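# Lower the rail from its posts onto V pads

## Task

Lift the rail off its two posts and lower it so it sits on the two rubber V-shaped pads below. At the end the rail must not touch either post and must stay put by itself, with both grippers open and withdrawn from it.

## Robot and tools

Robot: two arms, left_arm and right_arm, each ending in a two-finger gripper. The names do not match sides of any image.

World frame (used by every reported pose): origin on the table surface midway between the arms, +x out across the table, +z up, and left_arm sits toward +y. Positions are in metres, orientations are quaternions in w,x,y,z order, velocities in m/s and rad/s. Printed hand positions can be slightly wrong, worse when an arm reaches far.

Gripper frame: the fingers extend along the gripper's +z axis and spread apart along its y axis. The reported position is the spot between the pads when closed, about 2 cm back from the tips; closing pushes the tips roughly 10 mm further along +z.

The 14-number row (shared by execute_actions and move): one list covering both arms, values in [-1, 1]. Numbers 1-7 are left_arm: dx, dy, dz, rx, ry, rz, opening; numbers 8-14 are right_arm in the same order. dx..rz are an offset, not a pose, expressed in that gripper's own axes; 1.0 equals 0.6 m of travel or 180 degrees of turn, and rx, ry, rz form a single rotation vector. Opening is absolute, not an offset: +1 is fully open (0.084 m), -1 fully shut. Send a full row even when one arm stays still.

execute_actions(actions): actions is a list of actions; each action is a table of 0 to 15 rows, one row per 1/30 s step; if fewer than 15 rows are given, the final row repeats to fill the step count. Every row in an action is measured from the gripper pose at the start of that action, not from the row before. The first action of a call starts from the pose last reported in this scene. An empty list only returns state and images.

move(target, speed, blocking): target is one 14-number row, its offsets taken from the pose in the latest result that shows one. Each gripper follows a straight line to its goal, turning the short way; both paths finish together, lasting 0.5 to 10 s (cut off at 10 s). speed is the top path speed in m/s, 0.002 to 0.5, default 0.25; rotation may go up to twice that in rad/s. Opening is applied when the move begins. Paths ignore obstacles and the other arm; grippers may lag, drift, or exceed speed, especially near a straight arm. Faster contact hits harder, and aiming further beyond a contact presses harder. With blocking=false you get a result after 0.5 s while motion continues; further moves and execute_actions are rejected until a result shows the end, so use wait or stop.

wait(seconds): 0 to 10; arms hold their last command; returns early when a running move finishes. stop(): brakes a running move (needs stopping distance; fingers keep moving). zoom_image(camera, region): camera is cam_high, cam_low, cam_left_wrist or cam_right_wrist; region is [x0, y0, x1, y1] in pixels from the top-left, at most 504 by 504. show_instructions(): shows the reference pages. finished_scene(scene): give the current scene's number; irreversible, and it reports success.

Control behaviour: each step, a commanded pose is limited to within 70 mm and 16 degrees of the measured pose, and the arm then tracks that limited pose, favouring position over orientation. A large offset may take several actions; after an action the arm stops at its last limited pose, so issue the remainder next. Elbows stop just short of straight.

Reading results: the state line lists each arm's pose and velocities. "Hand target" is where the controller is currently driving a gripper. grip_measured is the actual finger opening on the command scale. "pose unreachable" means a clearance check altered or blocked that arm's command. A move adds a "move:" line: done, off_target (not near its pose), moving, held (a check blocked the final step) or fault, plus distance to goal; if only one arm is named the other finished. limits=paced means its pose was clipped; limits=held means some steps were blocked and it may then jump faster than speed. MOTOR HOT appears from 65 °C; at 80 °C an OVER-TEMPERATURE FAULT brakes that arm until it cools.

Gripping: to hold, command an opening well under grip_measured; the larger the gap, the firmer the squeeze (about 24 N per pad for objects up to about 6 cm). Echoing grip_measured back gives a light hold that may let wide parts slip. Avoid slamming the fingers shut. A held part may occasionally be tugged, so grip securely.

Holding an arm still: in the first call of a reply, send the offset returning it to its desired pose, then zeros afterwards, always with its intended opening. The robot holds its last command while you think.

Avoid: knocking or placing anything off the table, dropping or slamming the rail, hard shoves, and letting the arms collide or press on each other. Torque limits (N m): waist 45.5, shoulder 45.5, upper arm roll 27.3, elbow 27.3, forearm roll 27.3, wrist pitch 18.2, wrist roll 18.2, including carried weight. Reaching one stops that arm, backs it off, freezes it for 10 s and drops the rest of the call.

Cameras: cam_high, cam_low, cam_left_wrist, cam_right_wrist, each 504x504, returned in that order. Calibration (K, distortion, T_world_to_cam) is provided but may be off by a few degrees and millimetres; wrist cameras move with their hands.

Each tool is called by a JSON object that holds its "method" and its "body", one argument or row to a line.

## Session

{"method": "execute_actions", "body": {
  "actions": []
}}

{"method": "show_instructions", "body": {

}}

Scene clock: 0.00 s.
left_arm: end_effector_position=(+0.4203, +0.8868, +0.1617) grip_measured=+1.00 end_effector_quat_wxyz=(+0.597, +0.413, +0.535, +0.432) end_effector_velocity=(-0.000, -0.000, -0.000) end_effector_angular_velocity=(-0.000, +0.001, +0.000) | right_arm: end_effector_position=(+0.5478, -0.3836, +0.2534) grip_measured=+1.00 end_effector_quat_wxyz=(+0.040, -0.478, +0.872, -0.095) end_effector_velocity=(+0.000, +0.000, -0.000) end_effector_angular_velocity=(+0.000, -0.000, -0.000)
Joint positions: left_arm=[ 1.262  1.004 -0.178  1.785 -1.733  1.329  0.549  0.084] | right_arm=[-0.34  -0.013  0.07   1.123 -0.13   0.965  2.089  0.084]
Joint velocities: left_arm=[ 0.    -0.    -0.    -0.001  0.    -0.    -0.    -0.   ] | right_arm=[ 0.  0.  0.  0.  0. -0.  0. -0.]
Hand target (left_arm): +0.420, +0.887, +0.162; +0.597, +0.413, +0.535, +0.432
Hand target (right_arm): +0.548, -0.384, +0.253; +0.040, -0.478, +0.872, -0.095
camera_calibration (this result's frames):
cam_left_wrist: T_world_to_cam=[[-0.0821503, 0.289392, 0.953679, -0.338994], [-0.0528254, -0.956833, 0.285799, 0.893422], [0.995219, -0.0269, 0.0938913, -0.279607], [0, 0, 0, 1]] pos_world=[0.297617, 0.945436, 0.0942052]
cam_right_wrist: T_world_to_cam=[[-0.830419, 0.519385, -0.2016, 0.733311], [0.537064, 0.842512, -0.0416656, 0.11194], [0.14821, -0.142872, -0.978581, 0.237336], [0, 0, 0, 1]] pos_world=[0.513661, -0.441273, 0.384753]

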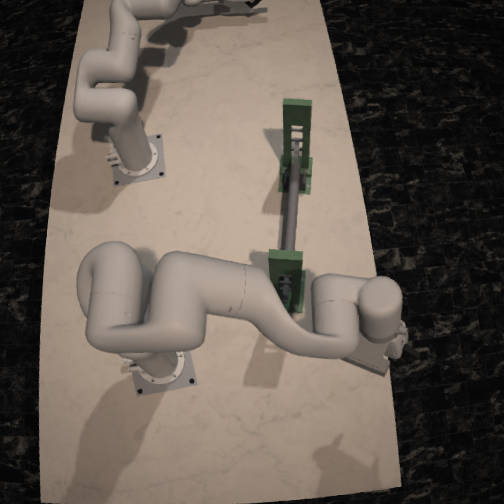

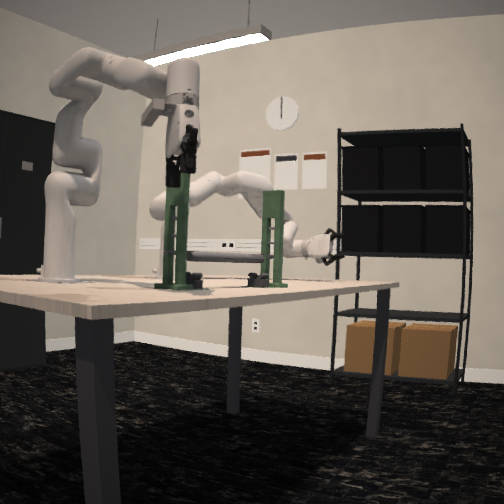

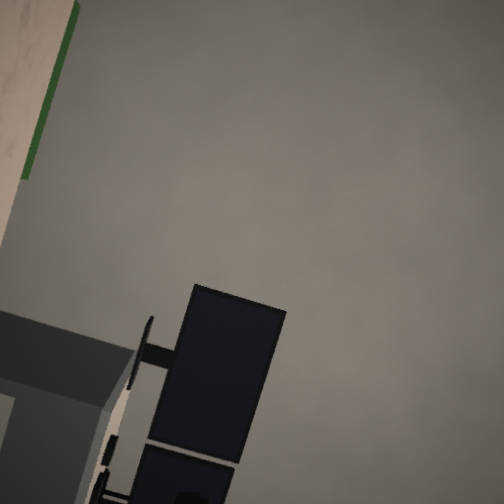

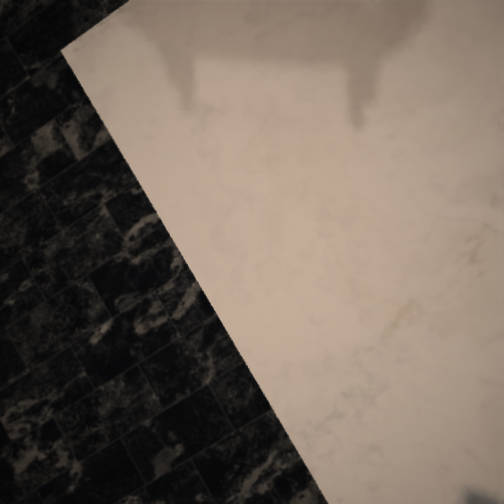

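Reference images for this scene: manual page 1, manual page 2, manual page 3, manual page 4, manual page 5.

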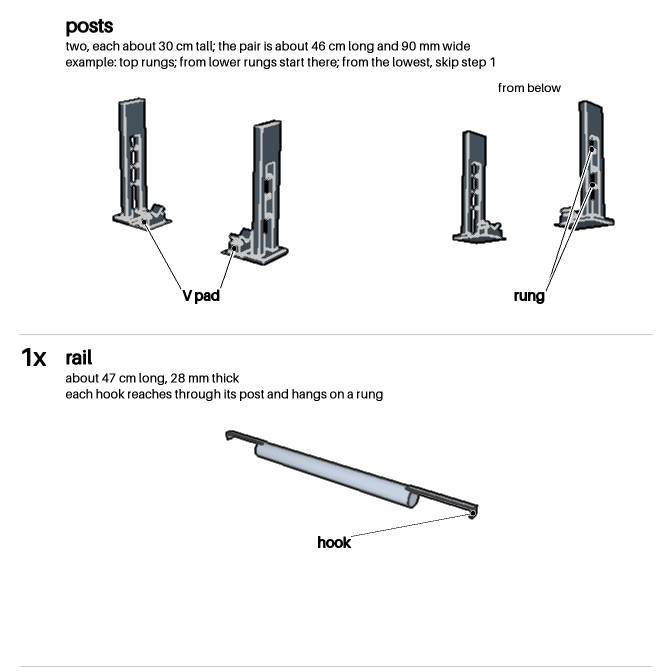

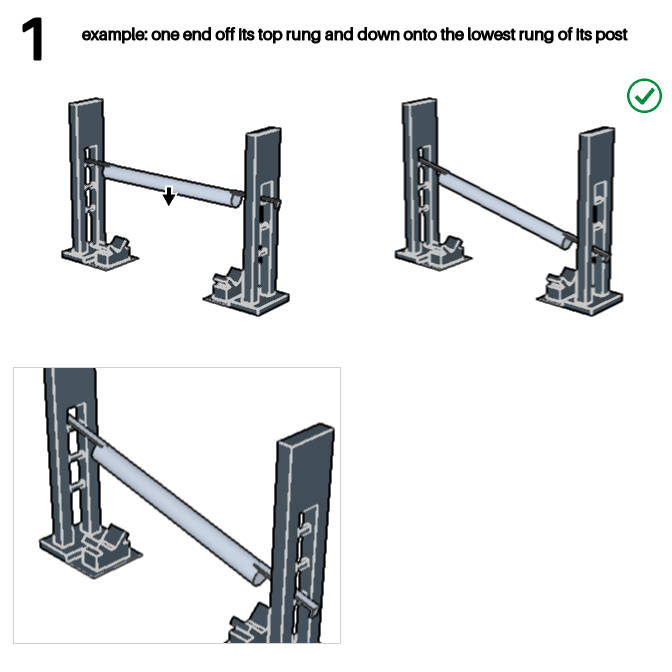

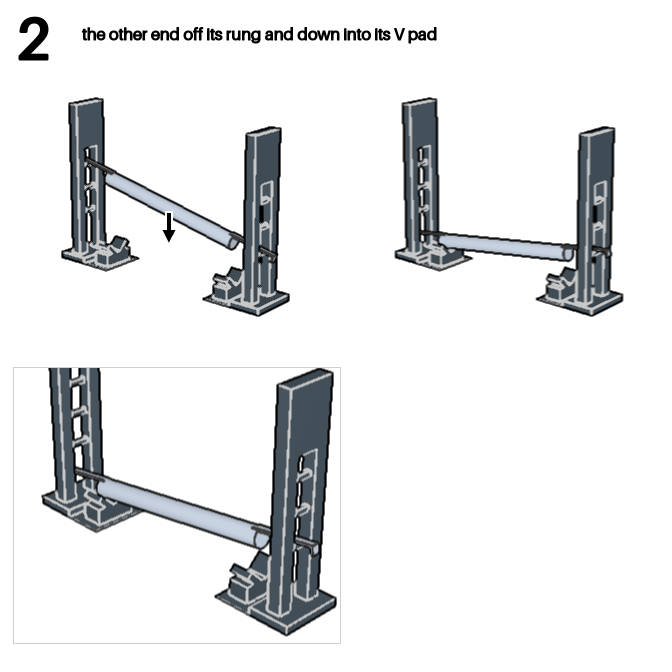

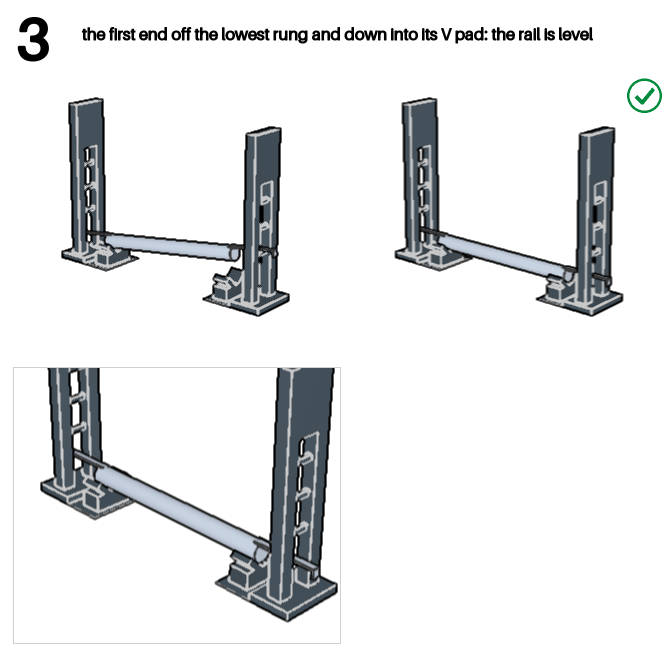

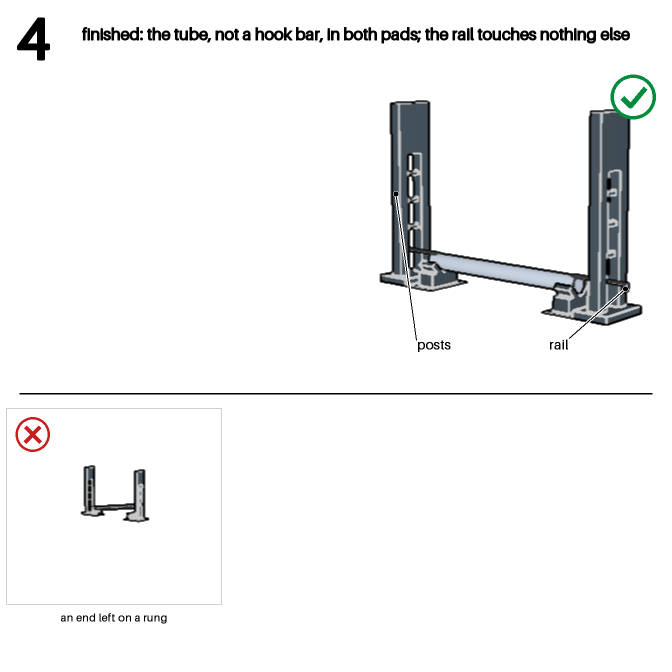

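{"method": "move", "body": {
  "target": [-0.6653,-0.1780,-0.4310,-0.1451,-0.3407,0.5479,1, -0.4465,0.5087,-0.3648,-0.0631,-0.0201,-0.1302,1],
  "speed": 0.4
}}

Scene clock: 17.73 s.
left_arm: end_effector_position=(+0.1489, +0.4828, +0.1511) grip_measured=+1.00 end_effector_quat_wxyz=(+0.311, +0.670, -0.371, +0.563) end_effector_velocity=(-0.001, -0.002, +0.000) end_effector_angular_velocity=(+0.005, -0.002, +0.001) | right_arm: end_effector_position=(+0.4038, +0.0292, +0.4006) grip_measured=+1.00 end_effector_quat_wxyz=(+0.001, -0.649, +0.761, +0.001) end_effector_velocity=(-0.001, +0.002, +0.001) end_effector_angular_velocity=(-0.001, +0.001, +0.004)
Joint positions: left_arm=[ 1.47   0.303 -0.068  0.795 -0.639  1.784  2.835  0.084] | right_arm=[ 0.091  0.099  0.541  1.716 -0.049  1.629  2.512  0.084]
Joint velocities: left_arm=[ 0.001 -0.009  0.001 -0.011  0.001 -0.004  0.006 -0.   ] | right_arm=[ 0.005  0.007  0.003  0.011 -0.004  0.006  0.004 -0.   ]
Hand target (left_arm): +0.149, +0.483, +0.151; +0.310, +0.670, -0.371, +0.563
Hand target (right_arm): +0.404, +0.029, +0.401; +0.001, -0.649, +0.761, +0.001
Off the commanded pose (left_arm): 0.002 m, 0 deg.
Off the commanded pose (right_arm): 0.001 m, 0 deg.
move: done
camera_calibration (this result's frames):
cam_left_wrist: T_world_to_cam=[[-0.85041, -0.526107, 0.00376749, 0.417412], [-0.0936867, 0.144383, -0.985077, 0.161993], [0.517712, -0.838072, -0.172074, 0.48354], [0, 0, 0, 1]] pos_world=[0.119813, 0.601456, 0.241207]
cam_right_wrist: T_world_to_cam=[[-0.988572, 0.150731, 0.00240169, 0.422014], [0.150666, 0.988427, -0.017681, -0.0101719], [-0.00503897, -0.0171171, -0.999841, 0.528421], [0, 0, 0, 1]] pos_world=[0.421387, -0.0445115, 0.527144]

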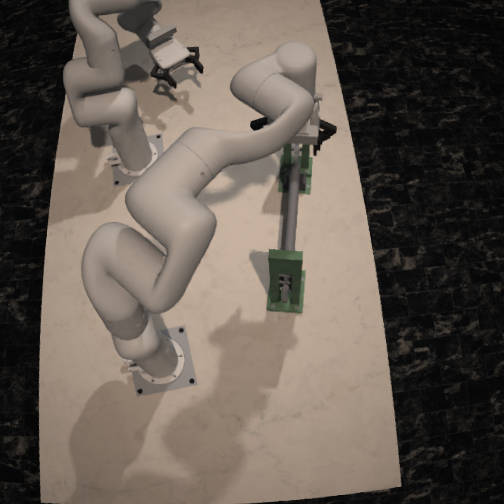

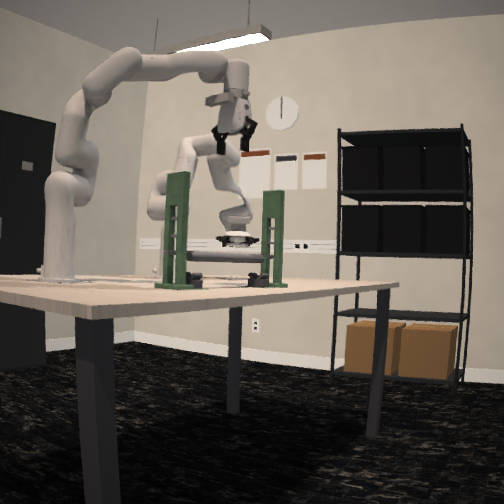

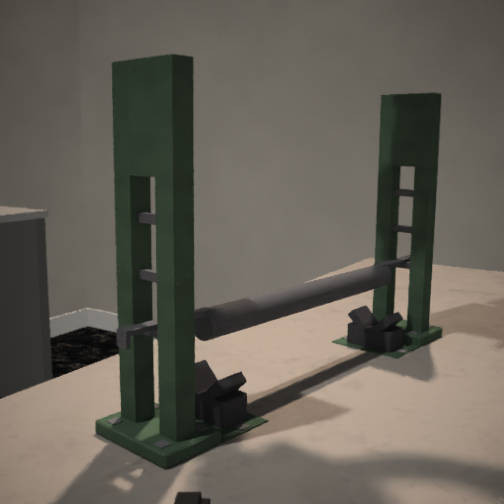

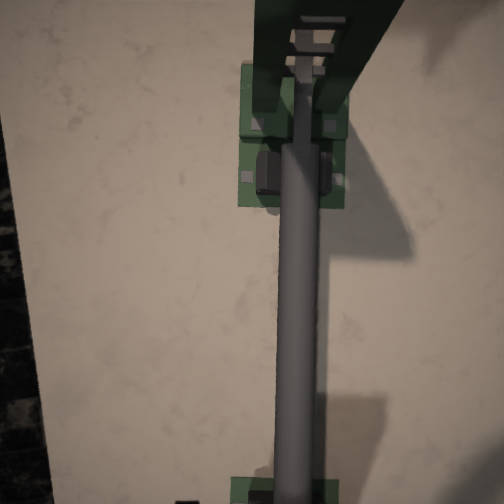

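{"method": "move", "body": {
  "target": [0,0,0,0,0,0,1, 0.004,-0.0035,0.536,0,0,0.0078,0.2],
  "speed": 0.25
}}

Scene clock: 26.97 s.
left_arm: end_effector_position=(+0.1489, +0.4828, +0.1511) grip_measured=+1.00 end_effector_quat_wxyz=(+0.311, +0.670, -0.371, +0.563) end_effector_velocity=(+0.000, -0.001, -0.000) end_effector_angular_velocity=(-0.001, +0.000, -0.001) | right_arm: end_effector_position=(+0.4058, +0.0278, +0.0794) grip_measured=+0.19 end_effector_quat_wxyz=(+0.001, -0.640, +0.769, +0.001) end_effector_velocity=(-0.000, -0.001, -0.004) end_effector_angular_velocity=(-0.004, +0.003, -0.001)
Joint positions: left_arm=[ 1.47   0.303 -0.068  0.795 -0.639  1.784  2.835  0.084] | right_arm=[ 0.108  0.309  0.491  1.004 -0.211  0.738  2.645  0.052]
Joint velocities: left_arm=[-0.001  0.001 -0.    -0.001  0.    -0.     0.    -0.   ] | right_arm=[ 0.003  0.008 -0.003 -0.    -0.006 -0.002  0.005 -0.   ]
Hand target (left_arm): +0.149, +0.483, +0.151; +0.311, +0.670, -0.371, +0.563
Hand target (right_arm): +0.406, +0.028, +0.079; +0.001, -0.640, +0.769, +0.001
Off the commanded pose (left_arm): 0.000 m, 0 deg.
Off the commanded pose (right_arm): 0.001 m, 0 deg.
move: done
camera_calibration (this result's frames):
cam_left_wrist: T_world_to_cam=[[-0.85041, -0.526107, 0.00376707, 0.417412], [-0.0936865, 0.144383, -0.985077, 0.161993], [0.517712, -0.838072, -0.172074, 0.48354], [0, 0, 0, 1]] pos_world=[0.119813, 0.601456, 0.241207]
cam_right_wrist: T_world_to_cam=[[-0.984609, 0.174761, 0.00185433, 0.422709], [0.174706, 0.984475, -0.0169232, -0.0245032], [-0.00478306, -0.0163387, -0.999855, 0.207155], [0, 0, 0, 1]] pos_world=[0.421475, -0.0463657, 0.205927]

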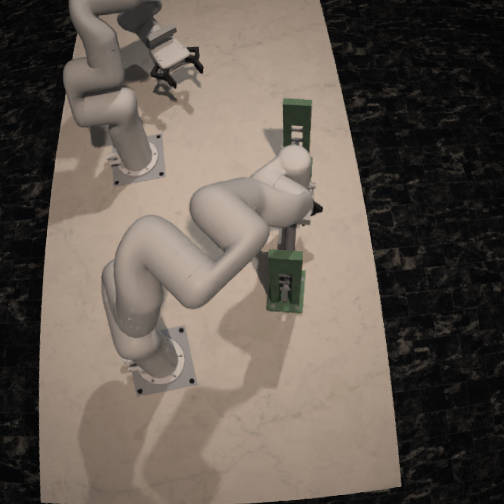

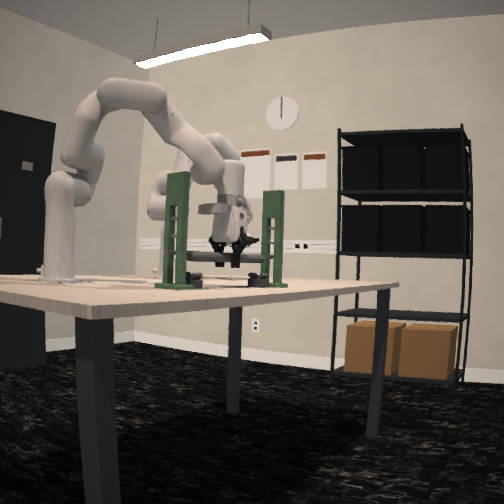

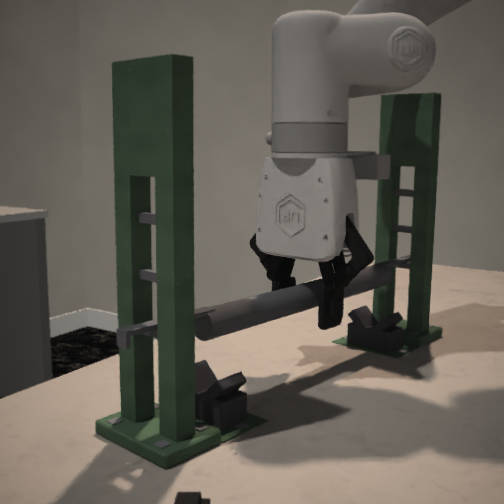

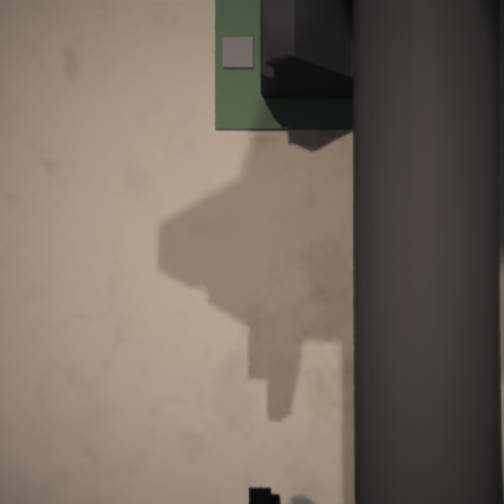

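{"method": "move", "body": {
  "target": [0,0,0,0,0,0,1, 0,0,-0.005,0,0.0444,0,-0.15],
  "speed": 0.1
}}

{"method": "execute_actions", "body": {
  "actions": [
    [[0,0,0,0,0,0,1,0,0,0,0,0,0,-0.2],[0,0,0,0,0,0,1,0,0,0,0,0,0,-0.25],[0,0,0,0,0,0,1,0,0,0,0,0,0,-0.3],[0,0,0,0,0,0,1,0,0,0,0,0,0,-0.33],[0,0,0,0,0,0,1,0,0,0,0,0,0,-0.36],[0,0,0,0,0,0,1,0,0,0,0,0,0,-0.4],[0,0,0,0,0,0,1,0,0,0,0,0,0,-0.45],[0,0,0,0,0,0,1,0,0,0,0,0,0,-0.5],[0,0,0,0,0,0,1,0,0,0,0,0,0,-0.6],[0,0,0,0,0,0,1,0,0,0,0,0,0,-0.7],[0,0,0,0,0,0,1,0,0,0,0,0,0,-0.8],[0,0,0,0,0,0,1,0,0,0,0,0,0,-0.9],[0,0,0,0,0,0,1,0,0,0,0,0,0,-1]]
  ]
}}

{"method": "move", "body": {
  "target": [0,0,0,0,0,0,1, 0.0042,0,-0.0297,0,0,0,-1],
  "speed": 0.03
}}

{"method": "zoom_image", "body": {
  "camera": "cam_left_wrist",
  "region": [90, 170, 460, 400]
}}

Scene clock: 34.03 s.
left_arm: end_effector_position=(+0.1489, +0.4828, +0.1511) grip_measured=+1.00 end_effector_quat_wxyz=(+0.311, +0.670, -0.371, +0.563) end_effector_velocity=(-0.000, -0.000, -0.000) end_effector_angular_velocity=(+0.000, +0.000, +0.001) | right_arm: end_effector_position=(+0.4058, +0.0277, +0.0824) grip_measured=-0.16 end_effector_quat_wxyz=(-0.052, -0.638, +0.767, -0.043) end_effector_velocity=(-0.000, -0.000, +0.000) end_effector_angular_velocity=(-0.010, +0.003, -0.001)
Joint positions: left_arm=[ 1.47   0.303 -0.068  0.795 -0.639  1.784  2.835  0.084] | right_arm=[ 0.186  0.372  0.461  1.132 -0.3    0.931  2.734  0.037]
Joint velocities: left_arm=[ 0.    -0.001  0.    -0.001 -0.    -0.001 -0.     0.   ] | right_arm=[ 0.005  0.005 -0.002  0.01  -0.004  0.016  0.005  0.   ]
Hand target (left_arm): +0.149, +0.483, +0.151; +0.311, +0.670, -0.371, +0.563
Hand target (right_arm): +0.406, +0.028, +0.082; -0.052, -0.638, +0.767, -0.043
Off the commanded pose (left_arm): 0.000 m, 0 deg.
Off the commanded pose (right_arm): 0.000 m, 0 deg.
move: done
camera_calibration (this result's frames):
cam_left_wrist: T_world_to_cam=[[-0.85041, -0.526107, 0.0037671, 0.417412], [-0.0936865, 0.144383, -0.985077, 0.161993], [0.517712, -0.838072, -0.172074, 0.48354], [0, 0, 0, 1]] pos_world=[0.119813, 0.601456, 0.241207]
cam_right_wrist: T_world_to_cam=[[-0.984507, 0.175331, 0.00238154, 0.422636], [0.172855, 0.972706, -0.154802, -0.011894], [-0.0294581, -0.151992, -0.987943, 0.222925], [0, 0, 0, 1]] pos_world=[0.424711, -0.0286491, 0.217389]

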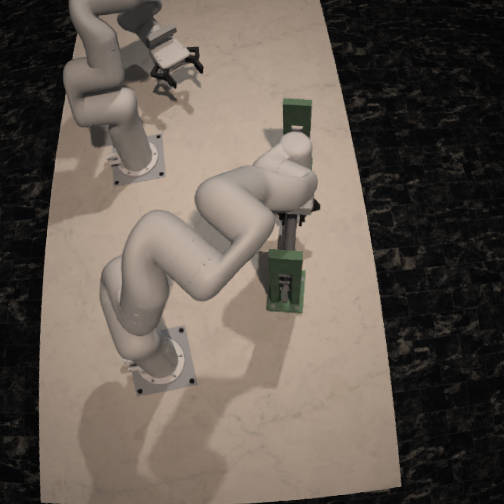

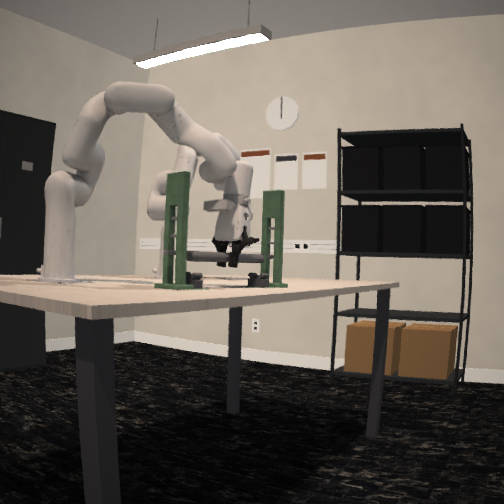

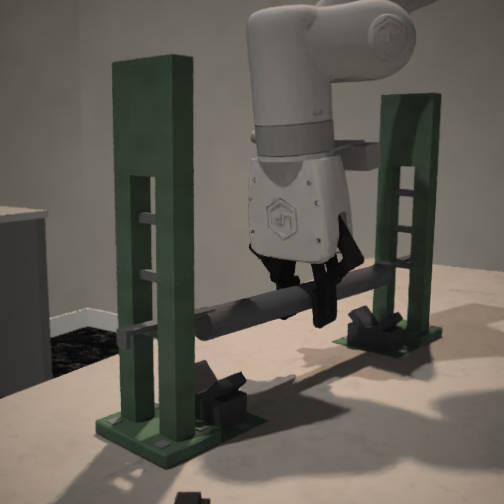

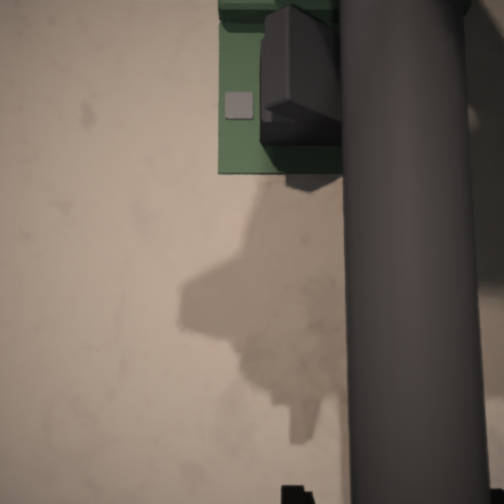

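Scene clock: 34.53 s.
left_arm: end_effector_position=(+0.1489, +0.4828, +0.1511) grip_measured=+1.00 end_effector_quat_wxyz=(+0.311, +0.670, -0.371, +0.563) end_effector_velocity=(-0.000, -0.001, -0.001) end_effector_angular_velocity=(-0.005, +0.001, +0.001) | right_arm: end_effector_position=(+0.4054, +0.0278, +0.0823) grip_measured=-0.40 end_effector_quat_wxyz=(-0.052, -0.639, +0.767, -0.043) end_effector_velocity=(+0.000, -0.000, -0.000) end_effector_angular_velocity=(+0.000, +0.000, -0.002)
Joint positions: left_arm=[ 1.47   0.303 -0.068  0.795 -0.639  1.784  2.835  0.084] | right_arm=[ 0.186  0.372  0.461  1.132 -0.3    0.931  2.733  0.027]
Joint velocities: left_arm=[ 0.001  0.004 -0.    -0.001  0.001 -0.001 -0.     0.   ] | right_arm=[-0.001  0.001 -0.     0.     0.    -0.     0.001  0.   ]
Hand target (left_arm): +0.149, +0.483, +0.151; +0.311, +0.670, -0.371, +0.563
Hand target (right_arm): +0.406, +0.028, +0.082; -0.052, -0.638, +0.767, -0.043
Off the commanded pose (left_arm): 0.000 m, 0 deg.
Off the commanded pose (right_arm): 0.000 m, 0 deg.
camera_calibration (this result's frames):
cam_left_wrist: T_world_to_cam=[[-0.85041, -0.526107, 0.00376748, 0.417412], [-0.0936867, 0.144383, -0.985077, 0.161993], [0.517712, -0.838072, -0.172074, 0.48354], [0, 0, 0, 1]] pos_world=[0.119813, 0.601456, 0.241207]
cam_right_wrist: T_world_to_cam=[[-0.984674, 0.174384, 0.00279662, 0.422239], [0.171847, 0.972833, -0.155131, -0.011559], [-0.029773, -0.152272, -0.98789, 0.223023], [0, 0, 0, 1]] pos_world=[0.424394, -0.0284265, 0.217349]

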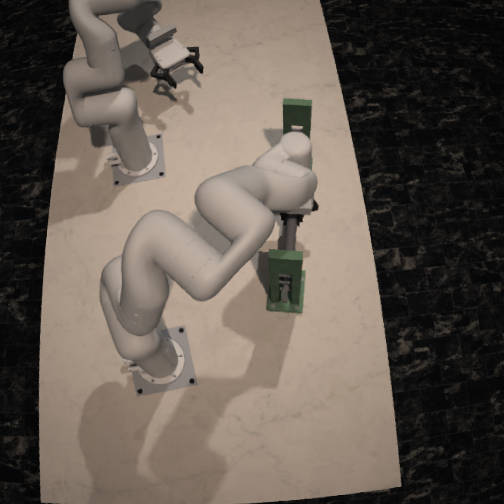

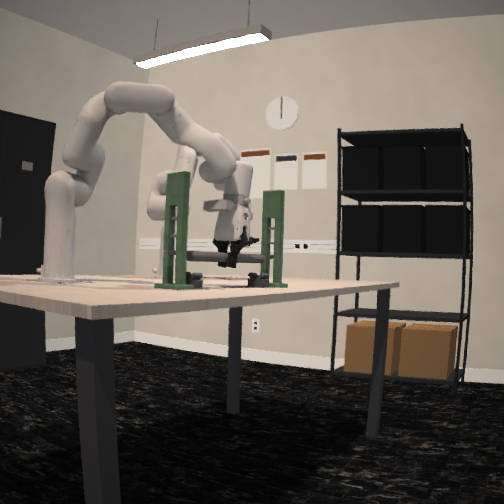

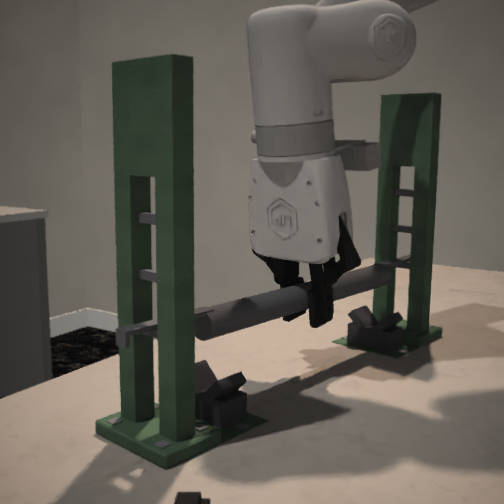

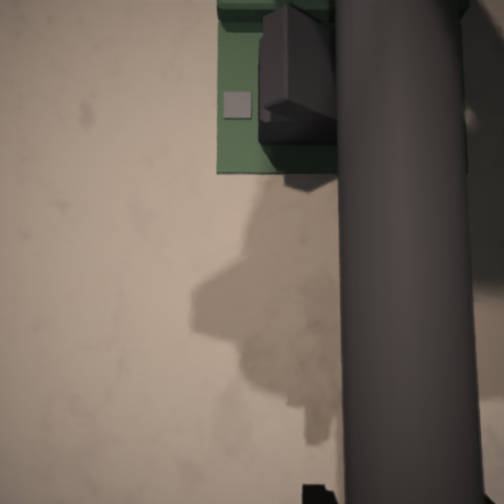

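Scene clock: 35.47 s.
left_arm: end_effector_position=(+0.1489, +0.4828, +0.1511) grip_measured=+1.00 end_effector_quat_wxyz=(+0.311, +0.670, -0.371, +0.563) end_effector_velocity=(-0.000, +0.000, -0.000) end_effector_angular_velocity=(+0.001, +0.001, -0.001) | right_arm: end_effector_position=(+0.4053, +0.0277, +0.1001) grip_measured=-0.40 end_effector_quat_wxyz=(-0.052, -0.639, +0.767, -0.043) end_effector_velocity=(-0.001, -0.001, -0.000) end_effector_angular_velocity=(-0.004, +0.004, -0.000)
Joint positions: left_arm=[ 1.47   0.303 -0.068  0.795 -0.639  1.784  2.835  0.084] | right_arm=[ 0.179  0.339  0.471  1.144 -0.277  0.972  2.716  0.027]
Joint velocities: left_arm=[-0.001  0.     0.001  0.001  0.001 -0.001 -0.     0.   ] | right_arm=[-0.001 -0.002  0.    -0.001  0.002  0.005 -0.002 -0.   ]
Hand target (left_arm): +0.149, +0.483, +0.151; +0.311, +0.670, -0.371, +0.563
Hand target (right_arm): +0.405, +0.028, +0.100; -0.052, -0.639, +0.767, -0.043
Off the commanded pose (left_arm): 0.000 m, 0 deg.
Off the commanded pose (right_arm): 0.000 m, 0 deg.
move: done
camera_calibration (this result's frames):
cam_left_wrist: T_world_to_cam=[[-0.85041, -0.526107, 0.00376738, 0.417412], [-0.0936868, 0.144383, -0.985077, 0.161993], [0.517712, -0.838072, -0.172074, 0.48354], [0, 0, 0, 1]] pos_world=[0.119813, 0.601456, 0.241207]
cam_right_wrist: T_world_to_cam=[[-0.984674, 0.174382, 0.00293619, 0.422136], [0.171817, 0.972809, -0.155308, -0.00861769], [-0.0299392, -0.152423, -0.987862, 0.240599], [0, 0, 0, 1]] pos_world=[0.42435, -0.0285565, 0.235101]

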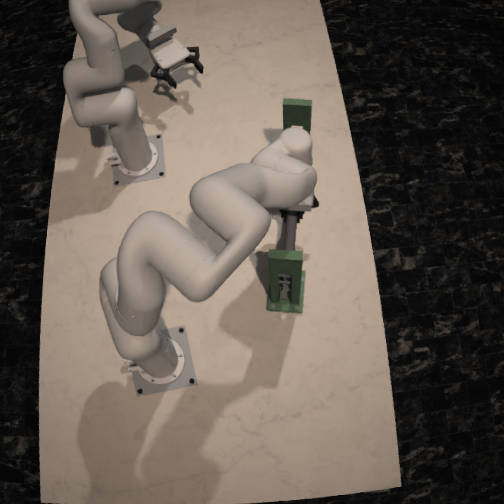

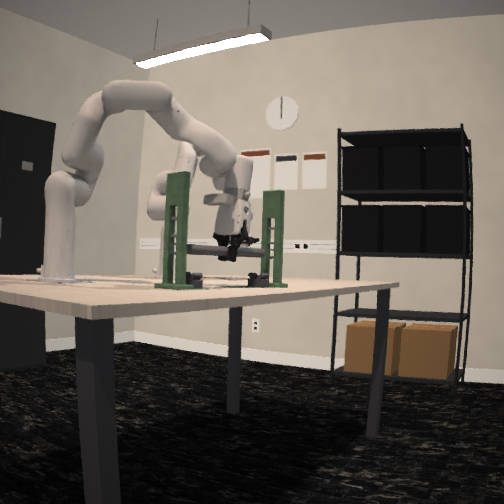

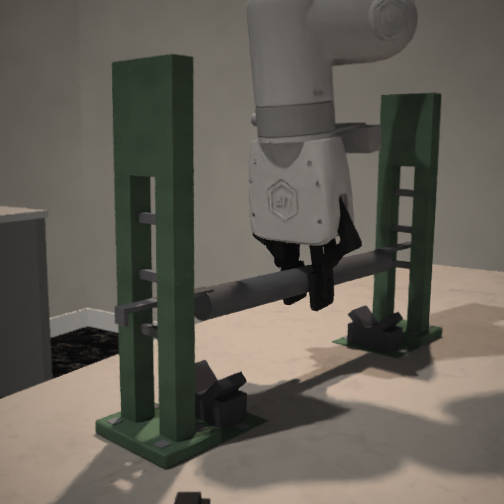

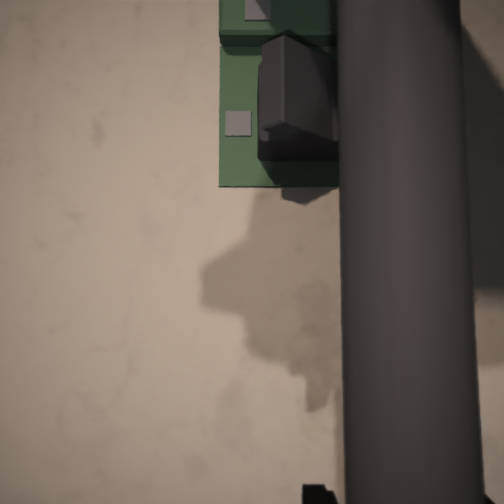

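Region (90, 170, 460, 400) of cam_left_wrist's 504x504 image, scaled by 1.362, with more detail than that image has; it fills the top 313 rows of this view, and the rest is white.

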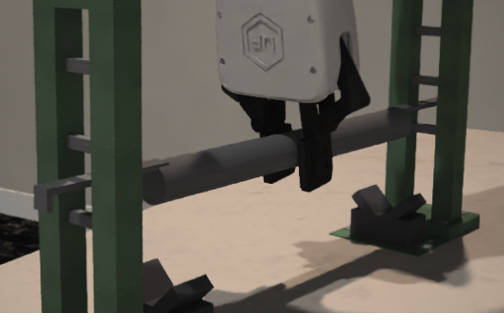

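{"method": "move", "body": {
  "target": [0,0,0,0,0,0,1, 0.066,0,0.0091,0,0,0,-1],
  "speed": 0.035
}}

{"method": "zoom_image", "body": {
  "camera": "cam_low",
  "region": [235, 215, 295, 275]
}}

{"method": "zoom_image", "body": {
  "camera": "cam_left_wrist",
  "region": [350, 200, 440, 290]
}}

Scene clock: 40.00 s.
left_arm: end_effector_position=(+0.1489, +0.4828, +0.1511) grip_measured=+1.00 end_effector_quat_wxyz=(+0.311, +0.670, -0.371, +0.563) end_effector_velocity=(-0.000, +0.000, +0.000) end_effector_angular_velocity=(+0.001, +0.000, +0.001) | right_arm: end_effector_position=(+0.3982, -0.0114, +0.1000) grip_measured=-0.40 end_effector_quat_wxyz=(-0.052, -0.639, +0.767, -0.043) end_effector_velocity=(-0.001, -0.001, -0.000) end_effector_angular_velocity=(+0.001, +0.001, +0.002)
Joint positions: left_arm=[ 1.47   0.303 -0.068  0.795 -0.639  1.784  2.835  0.084] | right_arm=[ 0.118  0.237  0.468  1.01  -0.237  0.921  2.644  0.027]
Joint velocities: left_arm=[ 0.001 -0.001  0.001 -0.     0.     0.     0.    -0.   ] | right_arm=[-0.002 -0.004  0.001 -0.006  0.002 -0.003 -0.004 -0.   ]
Hand target (left_arm): +0.149, +0.483, +0.151; +0.311, +0.670, -0.371, +0.563
Hand target (right_arm): +0.398, -0.012, +0.100; -0.052, -0.639, +0.767, -0.043
Off the commanded pose (left_arm): 0.000 m, 0 deg.
Off the commanded pose (right_arm): 0.000 m, 0 deg.
move: done
camera_calibration (this result's frames):
cam_left_wrist: T_world_to_cam=[[-0.85041, -0.526107, 0.00376774, 0.417412], [-0.093687, 0.144383, -0.985077, 0.161993], [0.517712, -0.838072, -0.172074, 0.48354], [0, 0, 0, 1]] pos_world=[0.119813, 0.601456, 0.241207]
cam_right_wrist: T_world_to_cam=[[-0.984726, 0.174087, 0.00280179, 0.421996], [0.171542, 0.972834, -0.155459, 0.030748], [-0.0297891, -0.152604, -0.987838, 0.234317], [0, 0, 0, 1]] pos_world=[0.417256, -0.0676189, 0.235065]

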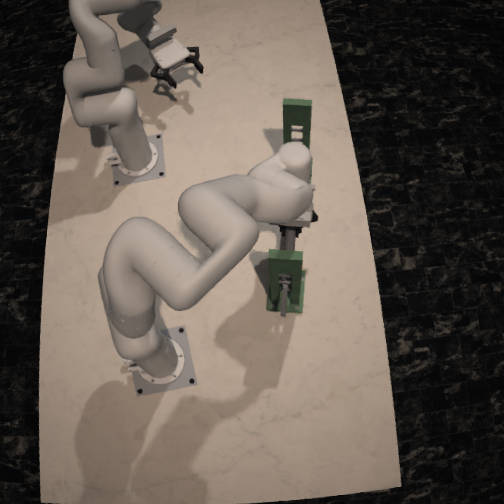

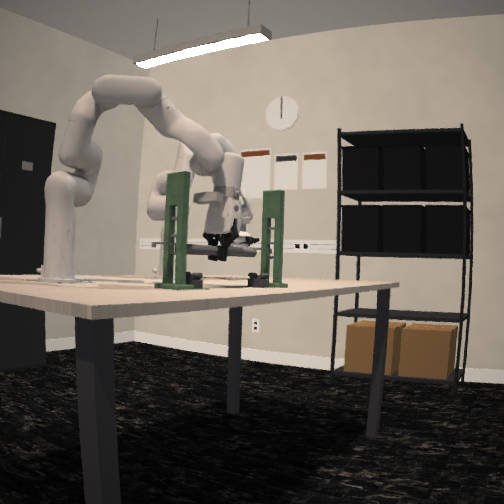

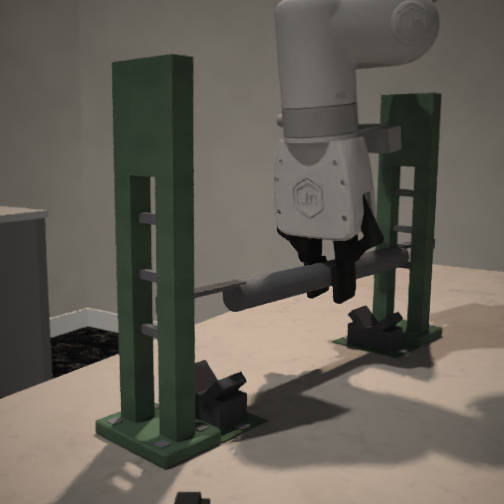

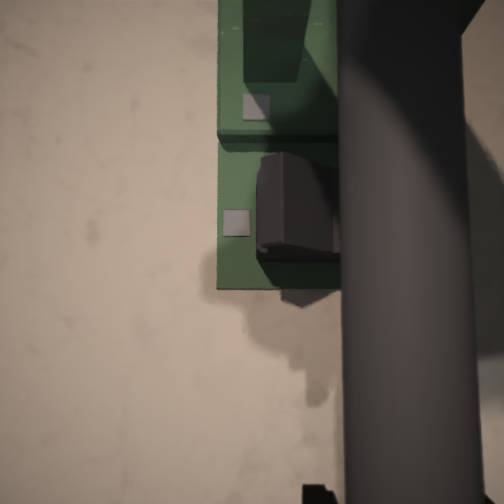

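Region (235, 215, 295, 275) of cam_low's 504x504 image, scaled by 8.400, with more detail than that image has.

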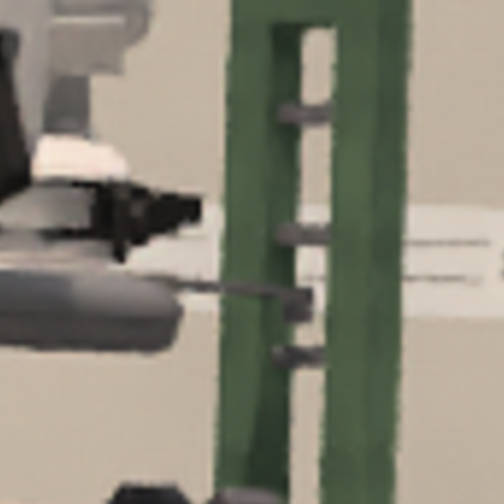

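Region (350, 200, 440, 290) of cam_left_wrist's 504x504 image, scaled by 5.600, with more detail than that image has.

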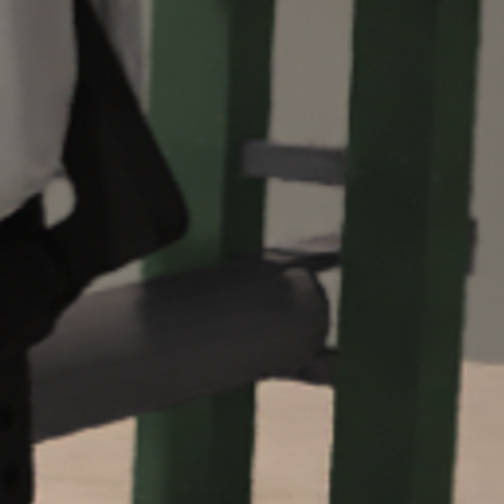

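{"method": "zoom_image", "body": {
  "camera": "cam_left_wrist",
  "region": [110, 250, 250, 350]
}}

{"method": "zoom_image", "body": {
  "camera": "cam_high",
  "region": [255, 230, 325, 325]
}}

Region (110, 250, 250, 350) of cam_left_wrist's 504x504 image, scaled by 3.600, with more detail than that image has; it fills the top 360 rows of this view, and the rest is white.

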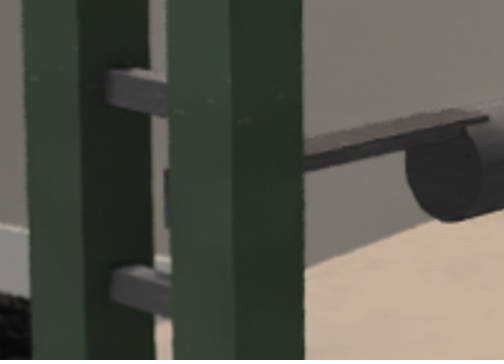

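Region (255, 230, 325, 325) of cam_high's 504x504 image, scaled by 5.305, with more detail than that image has; it fills the left 371 columns of this view, and the rest is white.

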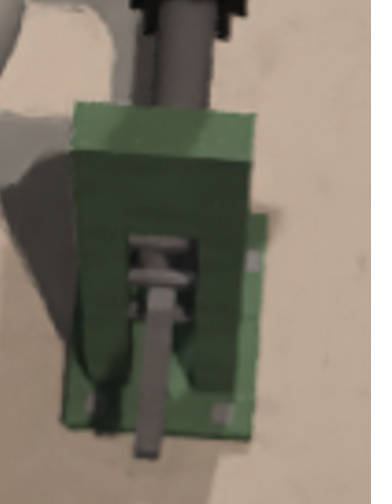

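{"method": "move", "body": {
  "target": [0,0,0,0,0,0,1, 0.0025,0,0.0003,0,0,0,-1],
  "speed": 0.01
}}

{"method": "move", "body": {
  "target": [0,0,0,0,0,0,1, -0.0036,0,0.0265,0,0.0306,0,-1],
  "speed": 0.02
}}

{"method": "zoom_image", "body": {
  "camera": "cam_low",
  "region": [145, 200, 295, 300]
}}

{"method": "zoom_image", "body": {
  "camera": "cam_left_wrist",
  "region": [110, 250, 250, 390]
}}

Scene clock: 53.47 s.
left_arm: end_effector_position=(+0.1489, +0.4828, +0.1511) grip_measured=+1.00 end_effector_quat_wxyz=(+0.311, +0.670, -0.371, +0.563) end_effector_velocity=(+0.000, -0.000, -0.000) end_effector_angular_velocity=(-0.001, -0.000, -0.002) | right_arm: end_effector_position=(+0.3980, -0.0128, +0.1001) grip_measured=-0.40 end_effector_quat_wxyz=(-0.052, -0.639, +0.767, -0.043) end_effector_velocity=(-0.000, -0.000, -0.000) end_effector_angular_velocity=(+0.000, +0.000, +0.000)
Joint positions: left_arm=[ 1.47   0.303 -0.068  0.795 -0.639  1.784  2.835  0.084] | right_arm=[ 0.116  0.233  0.468  1.005 -0.235  0.919  2.641  0.027]
Joint velocities: left_arm=[-0.001  0.001 -0.001  0.001  0.     0.     0.     0.   ] | right_arm=[-0.001 -0.001  0.    -0.002  0.001 -0.001 -0.001 -0.   ]
Hand target (left_arm): +0.149, +0.483, +0.151; +0.311, +0.670, -0.371, +0.563
Hand target (right_arm): +0.398, -0.013, +0.100; -0.052, -0.639, +0.767, -0.043
Off the commanded pose (left_arm): 0.000 m, 0 deg.
Off the commanded pose (right_arm): 0.000 m, 0 deg.
move: done
camera_calibration (this result's frames):
cam_left_wrist: T_world_to_cam=[[-0.85041, -0.526107, 0.00376768, 0.417412], [-0.093687, 0.144383, -0.985077, 0.161993], [0.517712, -0.838072, -0.172074, 0.48354], [0, 0, 0, 1]] pos_world=[0.119813, 0.601456, 0.241207]
cam_right_wrist: T_world_to_cam=[[-0.984722, 0.174109, 0.00279353, 0.421999], [0.171565, 0.972826, -0.155481, 0.0321977], [-0.0297882, -0.152626, -0.987835, 0.234112], [0, 0, 0, 1]] pos_world=[0.417001, -0.0690651, 0.235091]

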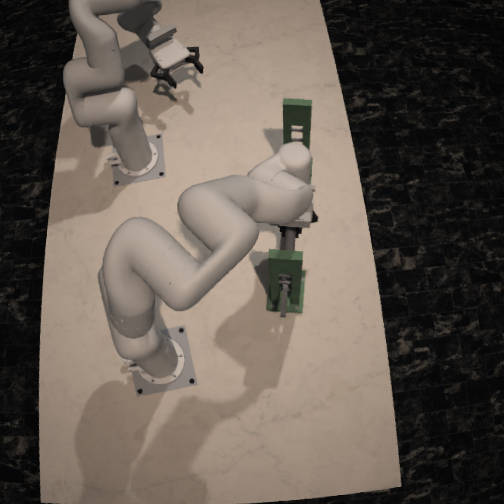

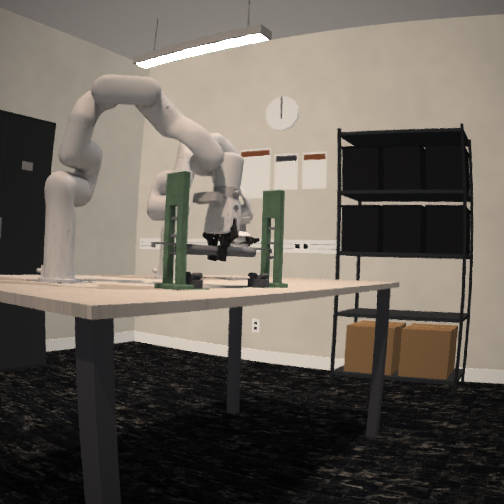

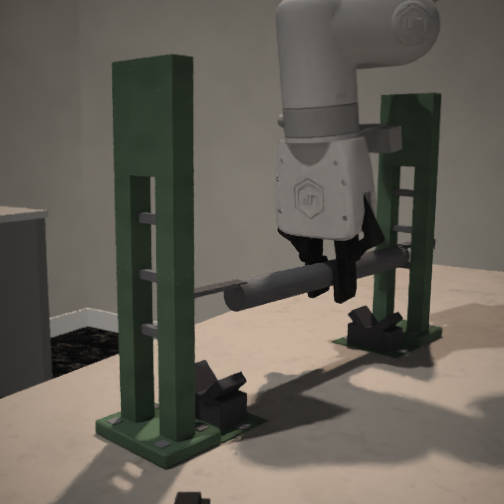

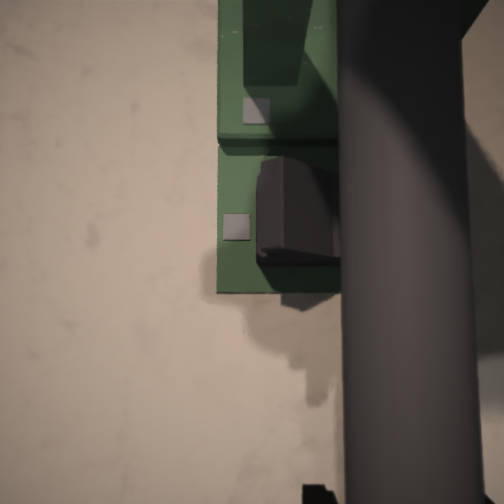

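Scene clock: 56.10 s.
left_arm: end_effector_position=(+0.1489, +0.4828, +0.1511) grip_measured=+1.00 end_effector_quat_wxyz=(+0.311, +0.670, -0.371, +0.563) end_effector_velocity=(-0.000, +0.000, -0.000) end_effector_angular_velocity=(+0.000, +0.000, +0.002) | right_arm: end_effector_position=(+0.3979, -0.0129, +0.0841) grip_measured=-0.40 end_effector_quat_wxyz=(-0.088, -0.636, +0.763, -0.074) end_effector_velocity=(+0.001, -0.000, -0.001) end_effector_angular_velocity=(-0.008, +0.000, -0.001)
Joint positions: left_arm=[ 1.47   0.303 -0.068  0.795 -0.639  1.784  2.835  0.084] | right_arm=[ 0.17   0.321  0.448  1.078 -0.323  1.003  2.722  0.027]
Joint velocities: left_arm=[ 0.002 -0.     0.    -0.001  0.    -0.    -0.    -0.   ] | right_arm=[ 0.005  0.008 -0.003  0.008 -0.007  0.009  0.007  0.   ]
Hand target (left_arm): +0.149, +0.483, +0.151; +0.311, +0.670, -0.371, +0.563
Hand target (right_arm): +0.398, -0.013, +0.084; -0.089, -0.636, +0.763, -0.074
Off the commanded pose (left_arm): 0.000 m, 0 deg.
Off the commanded pose (right_arm): 0.000 m, 0 deg.
move: done
camera_calibration (this result's frames):
cam_left_wrist: T_world_to_cam=[[-0.85041, -0.526107, 0.00376762, 0.417412], [-0.0936869, 0.144383, -0.985077, 0.161993], [0.517712, -0.838072, -0.172074, 0.48354], [0, 0, 0, 1]] pos_world=[0.119813, 0.601456, 0.241207]
cam_right_wrist: T_world_to_cam=[[-0.984668, 0.174407, 0.00326636, 0.42194], [0.168128, 0.953874, -0.248712, 0.038689], [-0.046493, -0.24435, -0.968572, 0.222173], [0, 0, 0, 1]] pos_world=[0.419295, -0.0562059, 0.223435]

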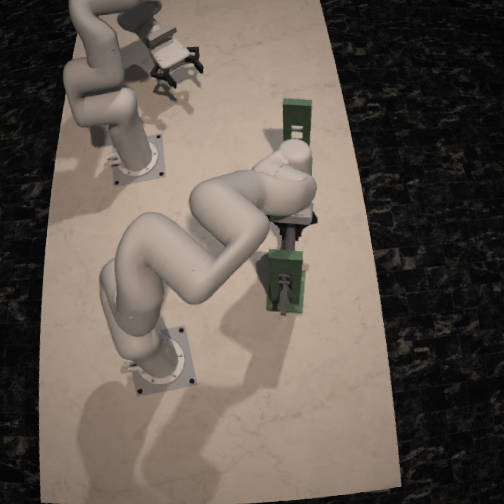

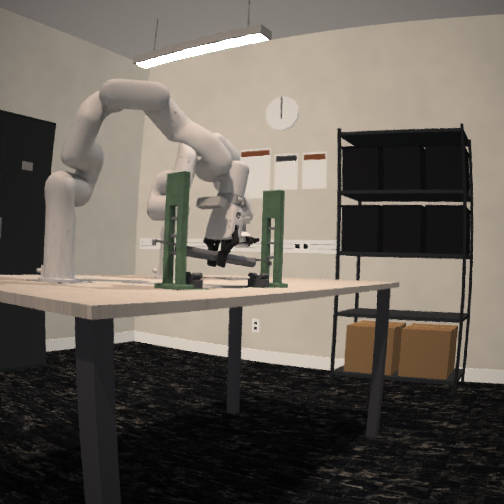

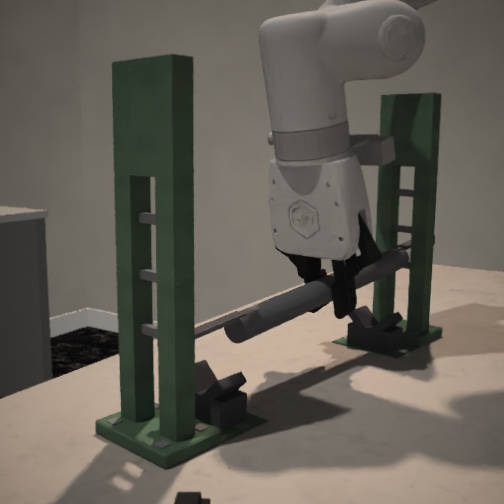

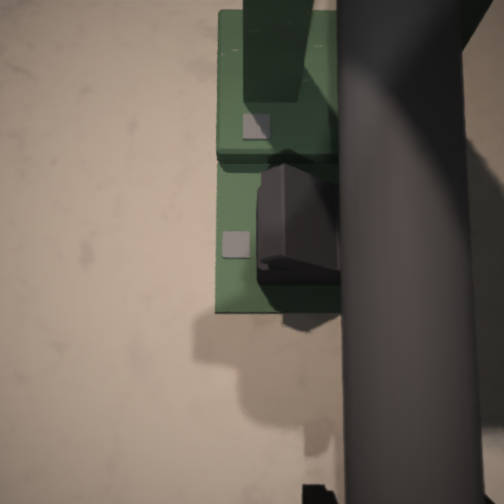

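Region (145, 200, 295, 300) of cam_low's 504x504 image, scaled by 3.360, with more detail than that image has.

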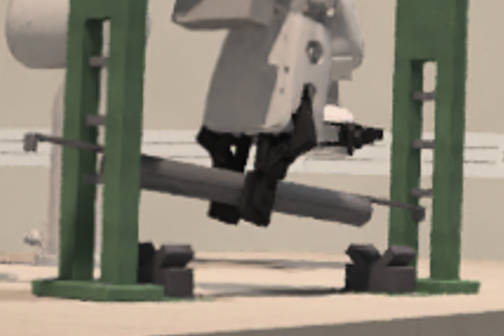

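Region (110, 250, 250, 390) of cam_left_wrist's 504x504 image, scaled by 3.600, with more detail than that image has.

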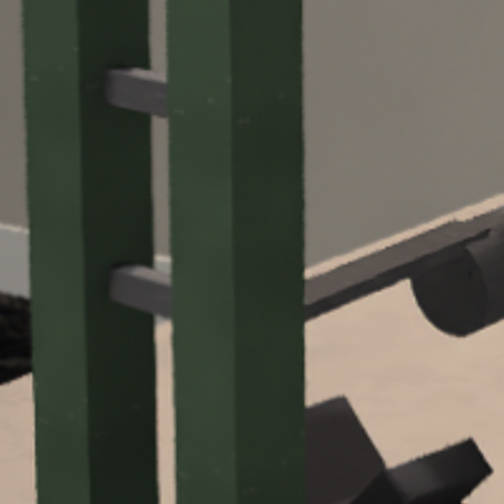

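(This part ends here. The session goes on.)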